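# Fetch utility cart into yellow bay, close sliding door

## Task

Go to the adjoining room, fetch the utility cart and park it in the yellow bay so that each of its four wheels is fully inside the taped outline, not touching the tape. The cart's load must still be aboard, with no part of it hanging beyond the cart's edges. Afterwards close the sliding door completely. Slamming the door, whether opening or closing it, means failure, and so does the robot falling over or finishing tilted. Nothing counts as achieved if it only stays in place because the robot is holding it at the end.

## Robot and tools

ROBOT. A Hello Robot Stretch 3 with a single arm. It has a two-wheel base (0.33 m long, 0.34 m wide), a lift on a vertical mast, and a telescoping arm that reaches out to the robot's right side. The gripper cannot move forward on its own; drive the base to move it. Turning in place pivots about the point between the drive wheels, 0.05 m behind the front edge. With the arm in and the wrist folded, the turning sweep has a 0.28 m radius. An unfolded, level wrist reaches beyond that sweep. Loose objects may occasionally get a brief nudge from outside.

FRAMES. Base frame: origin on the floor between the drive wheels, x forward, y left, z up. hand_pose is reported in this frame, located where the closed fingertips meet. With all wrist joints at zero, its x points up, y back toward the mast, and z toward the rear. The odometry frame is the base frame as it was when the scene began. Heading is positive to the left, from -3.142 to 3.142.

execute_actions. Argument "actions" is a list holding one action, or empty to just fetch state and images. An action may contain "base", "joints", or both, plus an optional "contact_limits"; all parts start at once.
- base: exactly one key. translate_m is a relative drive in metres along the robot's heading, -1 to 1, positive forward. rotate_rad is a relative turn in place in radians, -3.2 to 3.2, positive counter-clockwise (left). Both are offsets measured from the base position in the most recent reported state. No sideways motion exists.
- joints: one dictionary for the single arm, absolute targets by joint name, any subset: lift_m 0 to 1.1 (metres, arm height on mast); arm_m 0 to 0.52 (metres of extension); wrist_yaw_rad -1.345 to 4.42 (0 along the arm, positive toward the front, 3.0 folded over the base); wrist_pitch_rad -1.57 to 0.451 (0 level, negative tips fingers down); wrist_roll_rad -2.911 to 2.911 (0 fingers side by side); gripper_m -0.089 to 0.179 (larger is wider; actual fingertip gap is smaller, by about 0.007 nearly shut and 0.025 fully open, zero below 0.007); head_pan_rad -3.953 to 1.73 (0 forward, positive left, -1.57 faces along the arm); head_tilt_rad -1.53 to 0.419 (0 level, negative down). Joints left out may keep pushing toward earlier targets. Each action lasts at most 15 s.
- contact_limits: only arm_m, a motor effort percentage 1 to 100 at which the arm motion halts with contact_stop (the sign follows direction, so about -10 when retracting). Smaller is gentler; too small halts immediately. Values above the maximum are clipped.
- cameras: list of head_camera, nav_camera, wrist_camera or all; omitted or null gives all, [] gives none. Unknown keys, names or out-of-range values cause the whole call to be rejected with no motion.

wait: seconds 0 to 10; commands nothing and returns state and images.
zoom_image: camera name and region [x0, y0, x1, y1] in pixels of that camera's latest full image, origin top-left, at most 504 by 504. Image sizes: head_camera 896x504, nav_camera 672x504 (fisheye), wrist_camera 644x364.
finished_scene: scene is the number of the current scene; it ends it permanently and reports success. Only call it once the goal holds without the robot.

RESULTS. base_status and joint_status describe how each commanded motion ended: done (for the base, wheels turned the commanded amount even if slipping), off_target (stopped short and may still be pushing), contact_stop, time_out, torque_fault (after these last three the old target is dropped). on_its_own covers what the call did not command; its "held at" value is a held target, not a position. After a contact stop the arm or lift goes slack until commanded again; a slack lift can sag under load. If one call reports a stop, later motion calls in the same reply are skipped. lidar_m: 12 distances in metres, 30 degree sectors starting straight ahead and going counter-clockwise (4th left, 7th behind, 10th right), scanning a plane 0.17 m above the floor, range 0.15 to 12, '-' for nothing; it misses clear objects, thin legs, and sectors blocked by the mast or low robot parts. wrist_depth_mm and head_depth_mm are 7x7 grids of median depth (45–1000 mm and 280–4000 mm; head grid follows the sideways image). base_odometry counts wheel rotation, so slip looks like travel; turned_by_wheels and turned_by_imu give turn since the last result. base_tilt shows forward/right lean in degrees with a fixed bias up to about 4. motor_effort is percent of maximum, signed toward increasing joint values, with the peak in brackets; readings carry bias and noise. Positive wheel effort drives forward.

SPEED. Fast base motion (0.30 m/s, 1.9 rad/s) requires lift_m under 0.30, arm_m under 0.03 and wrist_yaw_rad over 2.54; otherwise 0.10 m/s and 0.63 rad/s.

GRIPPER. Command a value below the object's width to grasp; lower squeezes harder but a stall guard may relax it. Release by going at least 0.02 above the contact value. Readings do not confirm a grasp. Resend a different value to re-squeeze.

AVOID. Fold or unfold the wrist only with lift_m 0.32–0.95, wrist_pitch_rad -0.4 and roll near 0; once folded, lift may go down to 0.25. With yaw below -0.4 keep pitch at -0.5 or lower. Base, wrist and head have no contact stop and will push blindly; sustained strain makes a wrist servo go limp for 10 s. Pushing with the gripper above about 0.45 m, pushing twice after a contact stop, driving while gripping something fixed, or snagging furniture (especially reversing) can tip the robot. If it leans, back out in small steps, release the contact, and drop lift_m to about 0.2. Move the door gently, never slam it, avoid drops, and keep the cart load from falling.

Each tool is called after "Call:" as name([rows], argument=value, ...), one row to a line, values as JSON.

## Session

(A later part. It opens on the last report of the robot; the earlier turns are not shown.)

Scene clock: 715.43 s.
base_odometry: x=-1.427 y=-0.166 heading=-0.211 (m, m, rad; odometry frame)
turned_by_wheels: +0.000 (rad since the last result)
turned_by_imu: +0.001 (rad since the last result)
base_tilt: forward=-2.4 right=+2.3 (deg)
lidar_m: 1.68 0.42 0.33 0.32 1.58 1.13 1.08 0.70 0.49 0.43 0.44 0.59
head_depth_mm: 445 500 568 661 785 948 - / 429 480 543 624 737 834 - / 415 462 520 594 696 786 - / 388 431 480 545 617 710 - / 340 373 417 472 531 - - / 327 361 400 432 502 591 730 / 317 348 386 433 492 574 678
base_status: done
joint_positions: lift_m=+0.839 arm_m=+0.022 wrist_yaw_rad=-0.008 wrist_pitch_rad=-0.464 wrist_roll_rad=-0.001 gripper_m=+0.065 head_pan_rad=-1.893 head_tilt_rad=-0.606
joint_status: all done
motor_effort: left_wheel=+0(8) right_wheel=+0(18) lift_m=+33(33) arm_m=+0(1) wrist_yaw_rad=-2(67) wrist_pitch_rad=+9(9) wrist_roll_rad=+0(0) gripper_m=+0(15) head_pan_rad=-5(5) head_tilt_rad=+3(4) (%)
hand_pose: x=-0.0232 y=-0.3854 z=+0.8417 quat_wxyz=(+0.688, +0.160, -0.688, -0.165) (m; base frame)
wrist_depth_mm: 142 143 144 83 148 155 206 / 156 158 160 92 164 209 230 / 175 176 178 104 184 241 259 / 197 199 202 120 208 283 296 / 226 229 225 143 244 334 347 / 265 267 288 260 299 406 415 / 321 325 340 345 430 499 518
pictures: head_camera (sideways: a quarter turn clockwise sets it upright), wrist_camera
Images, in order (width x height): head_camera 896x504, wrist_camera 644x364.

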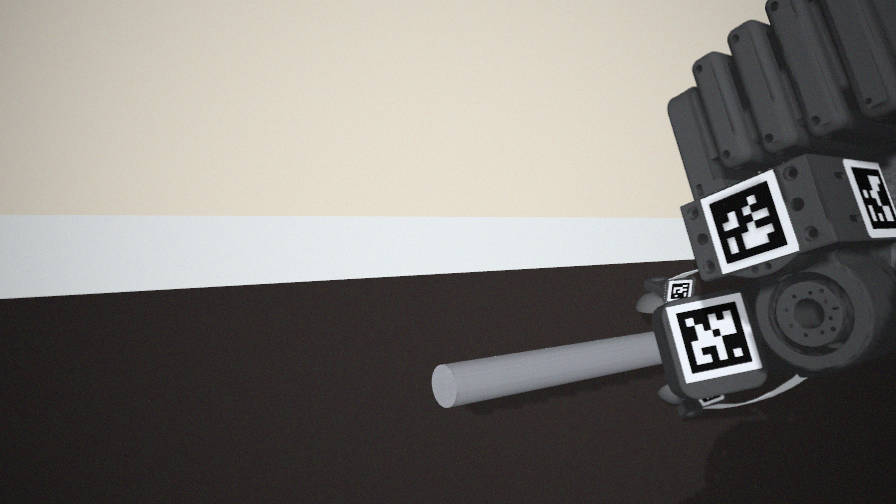

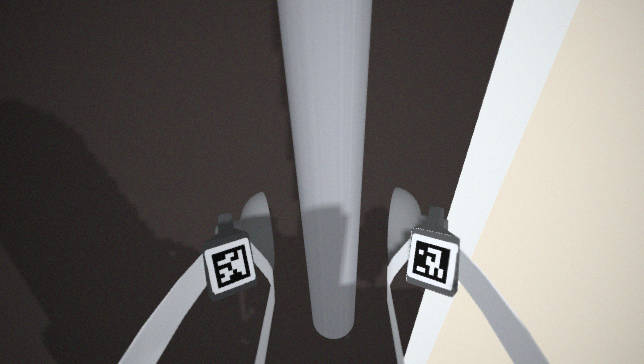

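Call:
execute_actions([
  {"base":{"translate_m":-0.05}},
], cameras=["head_camera","wrist_camera"])

Scene clock: 718.33 s.
base_odometry: x=-1.476 y=-0.156 heading=-0.211 (m, m, rad; odometry frame)
turned_by_wheels: +0.000 (rad since the last result)
turned_by_imu: +0.000 (rad since the last result)
base_tilt: forward=-2.4 right=+2.4 (deg)
lidar_m: 1.69 0.43 0.34 0.33 1.51 1.07 1.02 0.71 0.51 0.43 0.44 0.59
head_depth_mm: 446 501 571 662 788 951 - / 430 481 545 627 738 837 - / 416 462 521 595 696 785 - / 403 446 496 563 644 737 - / 349 378 422 474 540 - - / 329 361 403 435 481 595 730 / 319 349 388 435 495 574 683
base_status: done
joint_positions: lift_m=+0.839 arm_m=+0.022 wrist_yaw_rad=-0.008 wrist_pitch_rad=-0.465 wrist_roll_rad=-0.001 gripper_m=+0.065 head_pan_rad=-1.893 head_tilt_rad=-0.606
joint_status: not commanded
motor_effort: left_wheel=+0(7) right_wheel=-1(16) lift_m=+33(33) arm_m=+0(0) wrist_yaw_rad=-3(61) wrist_pitch_rad=+10(10) wrist_roll_rad=+0(1) gripper_m=+1(14) head_pan_rad=-5(4) head_tilt_rad=+4(3) (%)
hand_pose: x=-0.0232 y=-0.3852 z=+0.8415 quat_wxyz=(+0.688, +0.161, -0.688, -0.166) (m; base frame)
wrist_depth_mm: 143 144 143 86 150 202 208 / 158 160 161 95 167 227 232 / 176 179 180 106 187 257 261 / 199 202 205 122 213 293 299 / 229 232 228 144 249 340 347 / 269 273 290 180 314 409 418 / 326 331 342 351 455 504 522
pictures: head_camera (sideways: a quarter turn clockwise sets it upright), wrist_camera
Images, in order (width x height): head_camera 896x504, wrist_camera 644x364.

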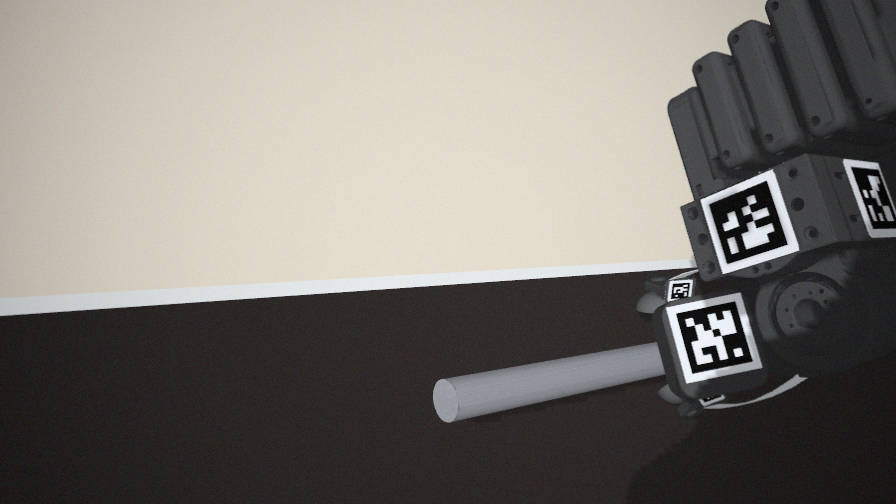

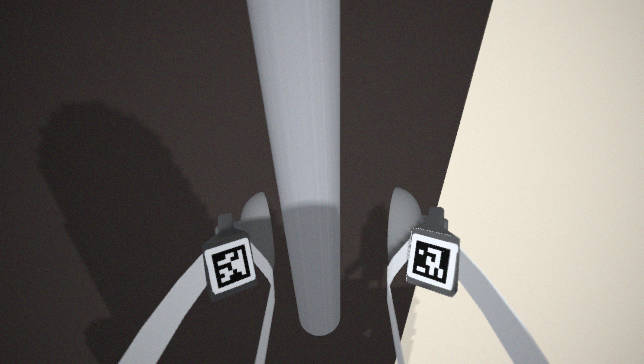

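Call:
execute_actions([
  {"base":{"translate_m":-0.025}},
], cameras=["head_camera","wrist_camera"])

Scene clock: 721.40 s.
base_odometry: x=-1.501 y=-0.151 heading=-0.211 (m, m, rad; odometry frame)
turned_by_wheels: +0.000 (rad since the last result)
turned_by_imu: +0.001 (rad since the last result)
base_tilt: forward=-2.3 right=+2.4 (deg)
lidar_m: 1.68 0.43 0.34 0.33 1.47 1.05 1.00 0.71 0.51 0.42 0.44 0.58
head_depth_mm: 446 502 571 663 789 948 - / 430 481 545 630 739 839 - / 417 463 521 599 695 786 - / 403 447 502 570 661 738 - / 380 415 432 478 544 - - / 328 361 402 437 456 574 735 / 318 349 387 431 493 571 680
base_status: done
joint_positions: lift_m=+0.839 arm_m=+0.022 wrist_yaw_rad=+0.008 wrist_pitch_rad=-0.467 wrist_roll_rad=-0.001 gripper_m=+0.065 head_pan_rad=-1.893 head_tilt_rad=-0.606
joint_status: not commanded
on_its_own: wrist_yaw_rad is at rest, and its effort (-23) is outside its rest range (-12 to +12)
motor_effort: left_wheel=+1(4) right_wheel=-5(11) lift_m=+33(33) arm_m=+0(0) wrist_yaw_rad=-23(41) wrist_pitch_rad=+10(11) wrist_roll_rad=+0(0) gripper_m=-4(10) head_pan_rad=-5(4) head_tilt_rad=+4(3) (%)
hand_pose: x=-0.0198 y=-0.3850 z=+0.8411 quat_wxyz=(+0.689, +0.167, -0.686, -0.161) (m; base frame)
wrist_depth_mm: 144 145 84 144 148 205 207 / 159 160 95 159 164 228 228 / 178 179 172 174 184 255 258 / 201 203 200 196 214 290 293 / 232 234 222 227 252 339 342 / 273 275 292 264 310 404 408 / 334 339 344 351 469 499 511
pictures: head_camera (sideways: a quarter turn clockwise sets it upright), wrist_camera
Images, in order (width x height): head_camera 896x504, wrist_camera 644x364.

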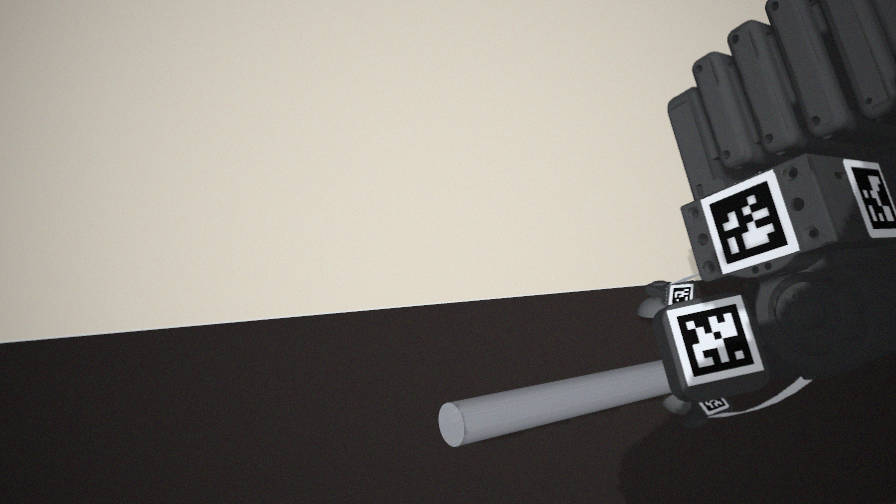

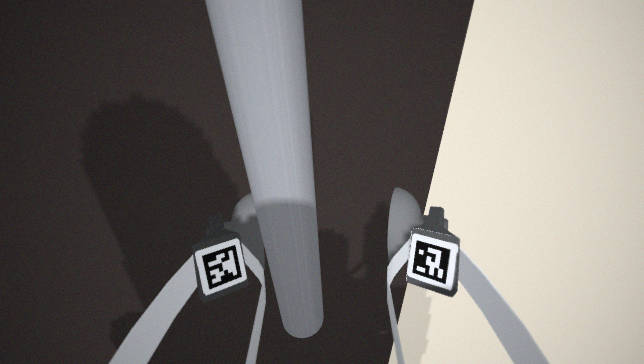

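Call:
execute_actions([
  {"base":{"translate_m":-0.015},"joints":{"wrist_yaw_rad":-0.01}},
], cameras=["head_camera","wrist_camera"])

Scene clock: 726.30 s.
base_odometry: x=-1.515 y=-0.148 heading=-0.210 (m, m, rad; odometry frame)
turned_by_wheels: +0.001 (rad since the last result)
turned_by_imu: +0.001 (rad since the last result)
base_tilt: forward=-2.3 right=+2.4 (deg)
lidar_m: 1.69 0.43 0.34 0.33 1.45 1.04 0.99 0.71 0.51 0.43 0.44 0.58
head_depth_mm: 446 501 571 663 790 956 - / 431 482 544 629 742 839 - / 417 464 523 597 698 788 - / 403 447 500 569 662 744 - / 390 427 465 501 560 - - / 330 361 401 448 491 564 739 / 318 349 388 420 489 573 682
base_status: done
joint_positions: lift_m=+0.839 arm_m=+0.022 wrist_yaw_rad=+0.034 wrist_pitch_rad=-0.467 wrist_roll_rad=-0.001 gripper_m=+0.065 head_pan_rad=-1.893 head_tilt_rad=-0.606
joint_status: wrist_yaw_rad off_target (ended at +0.034, target -0.010)
on_its_own: wrist_yaw_rad is at rest, and its effort (-57) is outside its rest range (-12 to +12)
motor_effort: left_wheel=+4(5) right_wheel=-14(13) lift_m=+33(33) arm_m=+0(0) wrist_yaw_rad=-57(57) wrist_pitch_rad=+10(10) wrist_roll_rad=+0(0) gripper_m=-14(14) head_pan_rad=-3(5) head_tilt_rad=+3(3) (%)
hand_pose: x=-0.0141 y=-0.3849 z=+0.8411 quat_wxyz=(+0.691, +0.176, -0.684, -0.152) (m; base frame)
wrist_depth_mm: 147 147 83 147 147 202 202 / 163 163 93 163 163 224 223 / 182 182 105 182 187 251 251 / 207 207 123 201 215 285 285 / 241 239 134 232 251 330 329 / 284 285 283 274 390 391 394 / 350 350 350 350 464 482 482
pictures: head_camera (sideways: a quarter turn clockwise sets it upright), wrist_camera
Images, in order (width x height): head_camera 896x504, wrist_camera 644x364.

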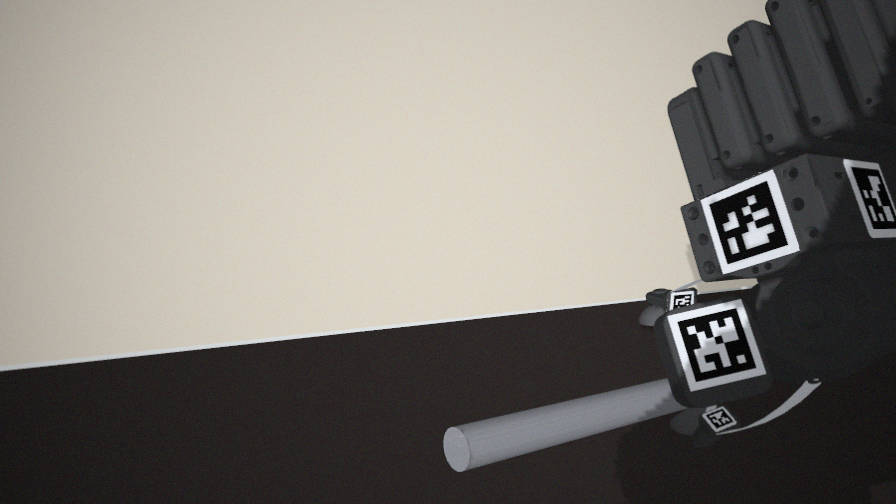

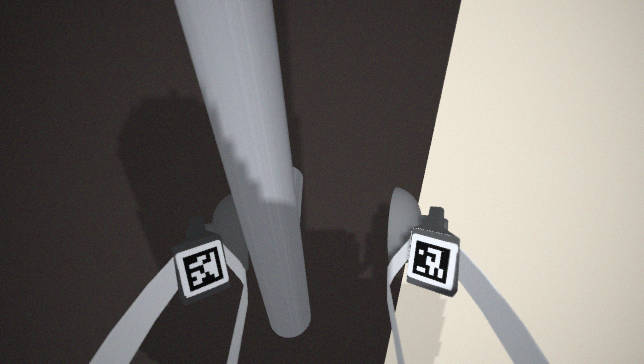

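Door is against its stop. Relieve the pressure and release.

Call:
execute_actions([
  {"base":{"translate_m":0.035},"joints":{"wrist_yaw_rad":0.0,"gripper_m":0.09}},
], cameras=["wrist_camera"])

Call:
execute_actions([
  {"joints":{"lift_m":0.62,"arm_m":0.0,"head_pan_rad":-0.8,"head_tilt_rad":-0.6}},
])

Scene clock: 729.63 s.
base_odometry: x=-1.481 y=-0.155 heading=-0.210 (m, m, rad; odometry frame)
turned_by_wheels: +0.000 (rad since the last result)
turned_by_imu: +0.000 (rad since the last result)
base_tilt: forward=-2.3 right=+2.4 (deg)
lidar_m: 1.68 0.43 0.33 0.33 1.50 1.07 1.02 0.71 0.51 0.43 0.44 0.59
head_depth_mm: 446 501 571 662 787 950 - / 430 481 545 626 739 838 - / 417 463 522 597 698 789 - / 402 446 499 564 646 745 - / 341 374 419 472 532 - - / 328 361 402 433 499 580 729 / 318 349 387 434 494 573 684
base_status: done
joint_positions: lift_m=+0.839 arm_m=+0.022 wrist_yaw_rad=+0.002 wrist_pitch_rad=-0.466 wrist_roll_rad=-0.001 gripper_m=+0.090 head_pan_rad=-1.893 head_tilt_rad=-0.606
joint_status: all done
motor_effort: left_wheel=-1(5) right_wheel=+0(5) lift_m=+33(33) arm_m=+0(0) wrist_yaw_rad=-3(33) wrist_pitch_rad=+10(10) wrist_roll_rad=+0(0) gripper_m=+0(89) head_pan_rad=-5(5) head_tilt_rad=+3(4) (%)
hand_pose: x=-0.0210 y=-0.3851 z=+0.8413 quat_wxyz=(+0.689, +0.164, -0.687, -0.163) (m; base frame)
wrist_depth_mm: 143 144 146 84 148 156 207 / 159 159 161 93 165 224 230 / 177 179 181 106 185 255 258 / 201 202 205 122 209 291 295 / 229 232 230 144 242 338 345 / 270 274 291 177 298 406 412 / 331 338 344 351 451 499 512
pictures: wrist_camera
Images, in order (width x height): wrist_camera 644x364.

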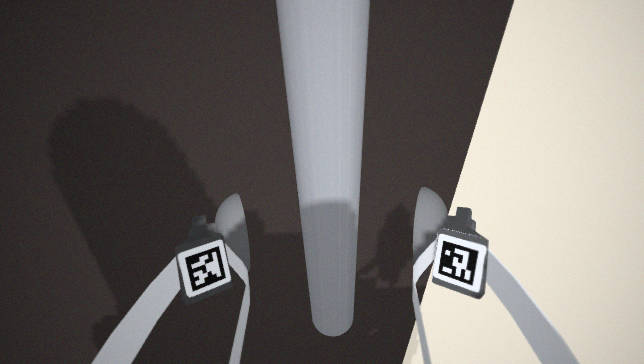

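Scene clock: 732.47 s.
base_odometry: x=-1.481 y=-0.155 heading=-0.210 (m, m, rad; odometry frame)
turned_by_wheels: +0.000 (rad since the last result)
turned_by_imu: +0.000 (rad since the last result)
base_tilt: forward=-2.4 right=+2.3 (deg)
lidar_m: 1.69 0.43 0.33 0.33 1.50 1.07 1.02 0.71 0.51 0.43 0.44 0.59
head_depth_mm: 361 394 432 478 535 608 706 / 389 426 471 527 599 692 819 / 421 465 519 589 675 799 972 / 458 511 578 663 778 942 1156 / 503 568 650 763 916 1161 1210 / 559 636 745 893 1117 1361 1216 / 624 728 870 1101 1584 1431 1216
base_status: not commanded
joint_positions: lift_m=+0.621 arm_m=+0.002 wrist_yaw_rad=+0.002 wrist_pitch_rad=-0.466 wrist_roll_rad=-0.001 gripper_m=+0.090 head_pan_rad=-0.807 head_tilt_rad=-0.606
joint_status: all done
joint sent to its limit — the command would take arm_m past its lower limit, so that joint was sent only as far as its limit.
motor_effort: left_wheel=-1(0) right_wheel=+1(0) lift_m=+8(31) arm_m=-4(4) wrist_yaw_rad=-2(3) wrist_pitch_rad=+10(10) wrist_roll_rad=+0(0) gripper_m=+0(0) head_pan_rad=+4(51) head_tilt_rad=+3(3) (%)
hand_pose: x=-0.0211 y=-0.3652 z=+0.6229 quat_wxyz=(+0.689, +0.164, -0.687, -0.163) (m; base frame)
wrist_depth_mm: 163 164 165 167 169 221 226 / 180 182 183 184 187 248 251 / 201 203 205 207 210 280 283 / 227 229 232 235 239 317 324 / 261 263 262 270 275 368 376 / 308 310 330 322 342 447 451 / 373 384 389 396 497 552 558
pictures: head_camera (sideways: a quarter turn clockwise sets it upright), nav_camera (sideways: a quarter turn counterclockwise sets it upright), wrist_camera
Images, in order (width x height): head_camera 896x504, nav_camera 672x504, wrist_camera 644x364.

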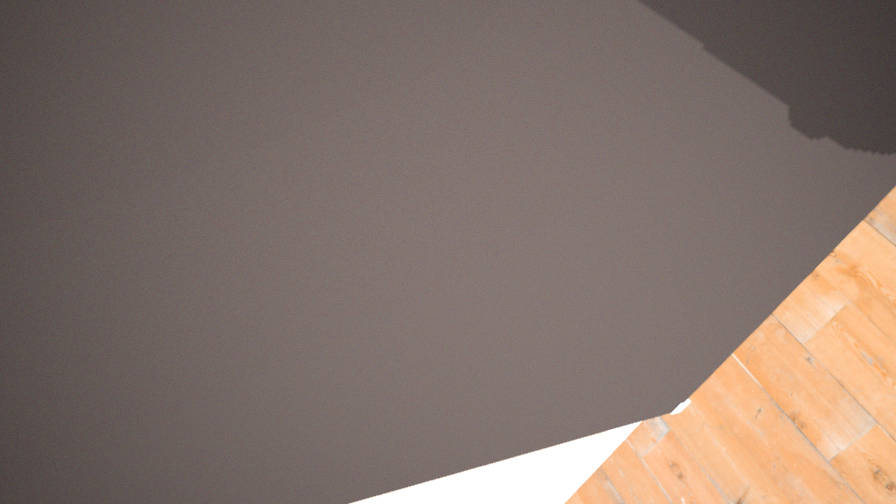

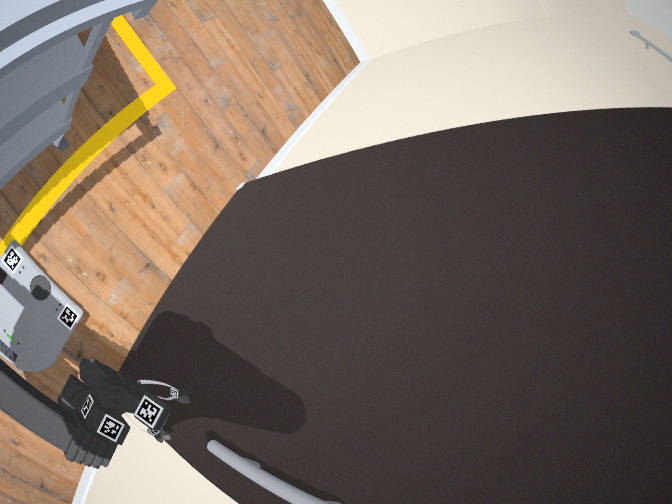

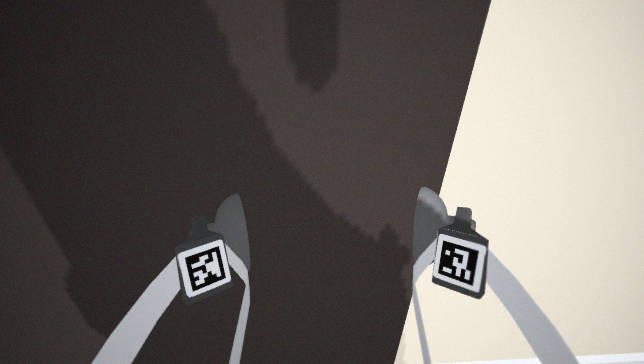

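Call:
finished_scene(scene=1)

The scene is finished: the task was done.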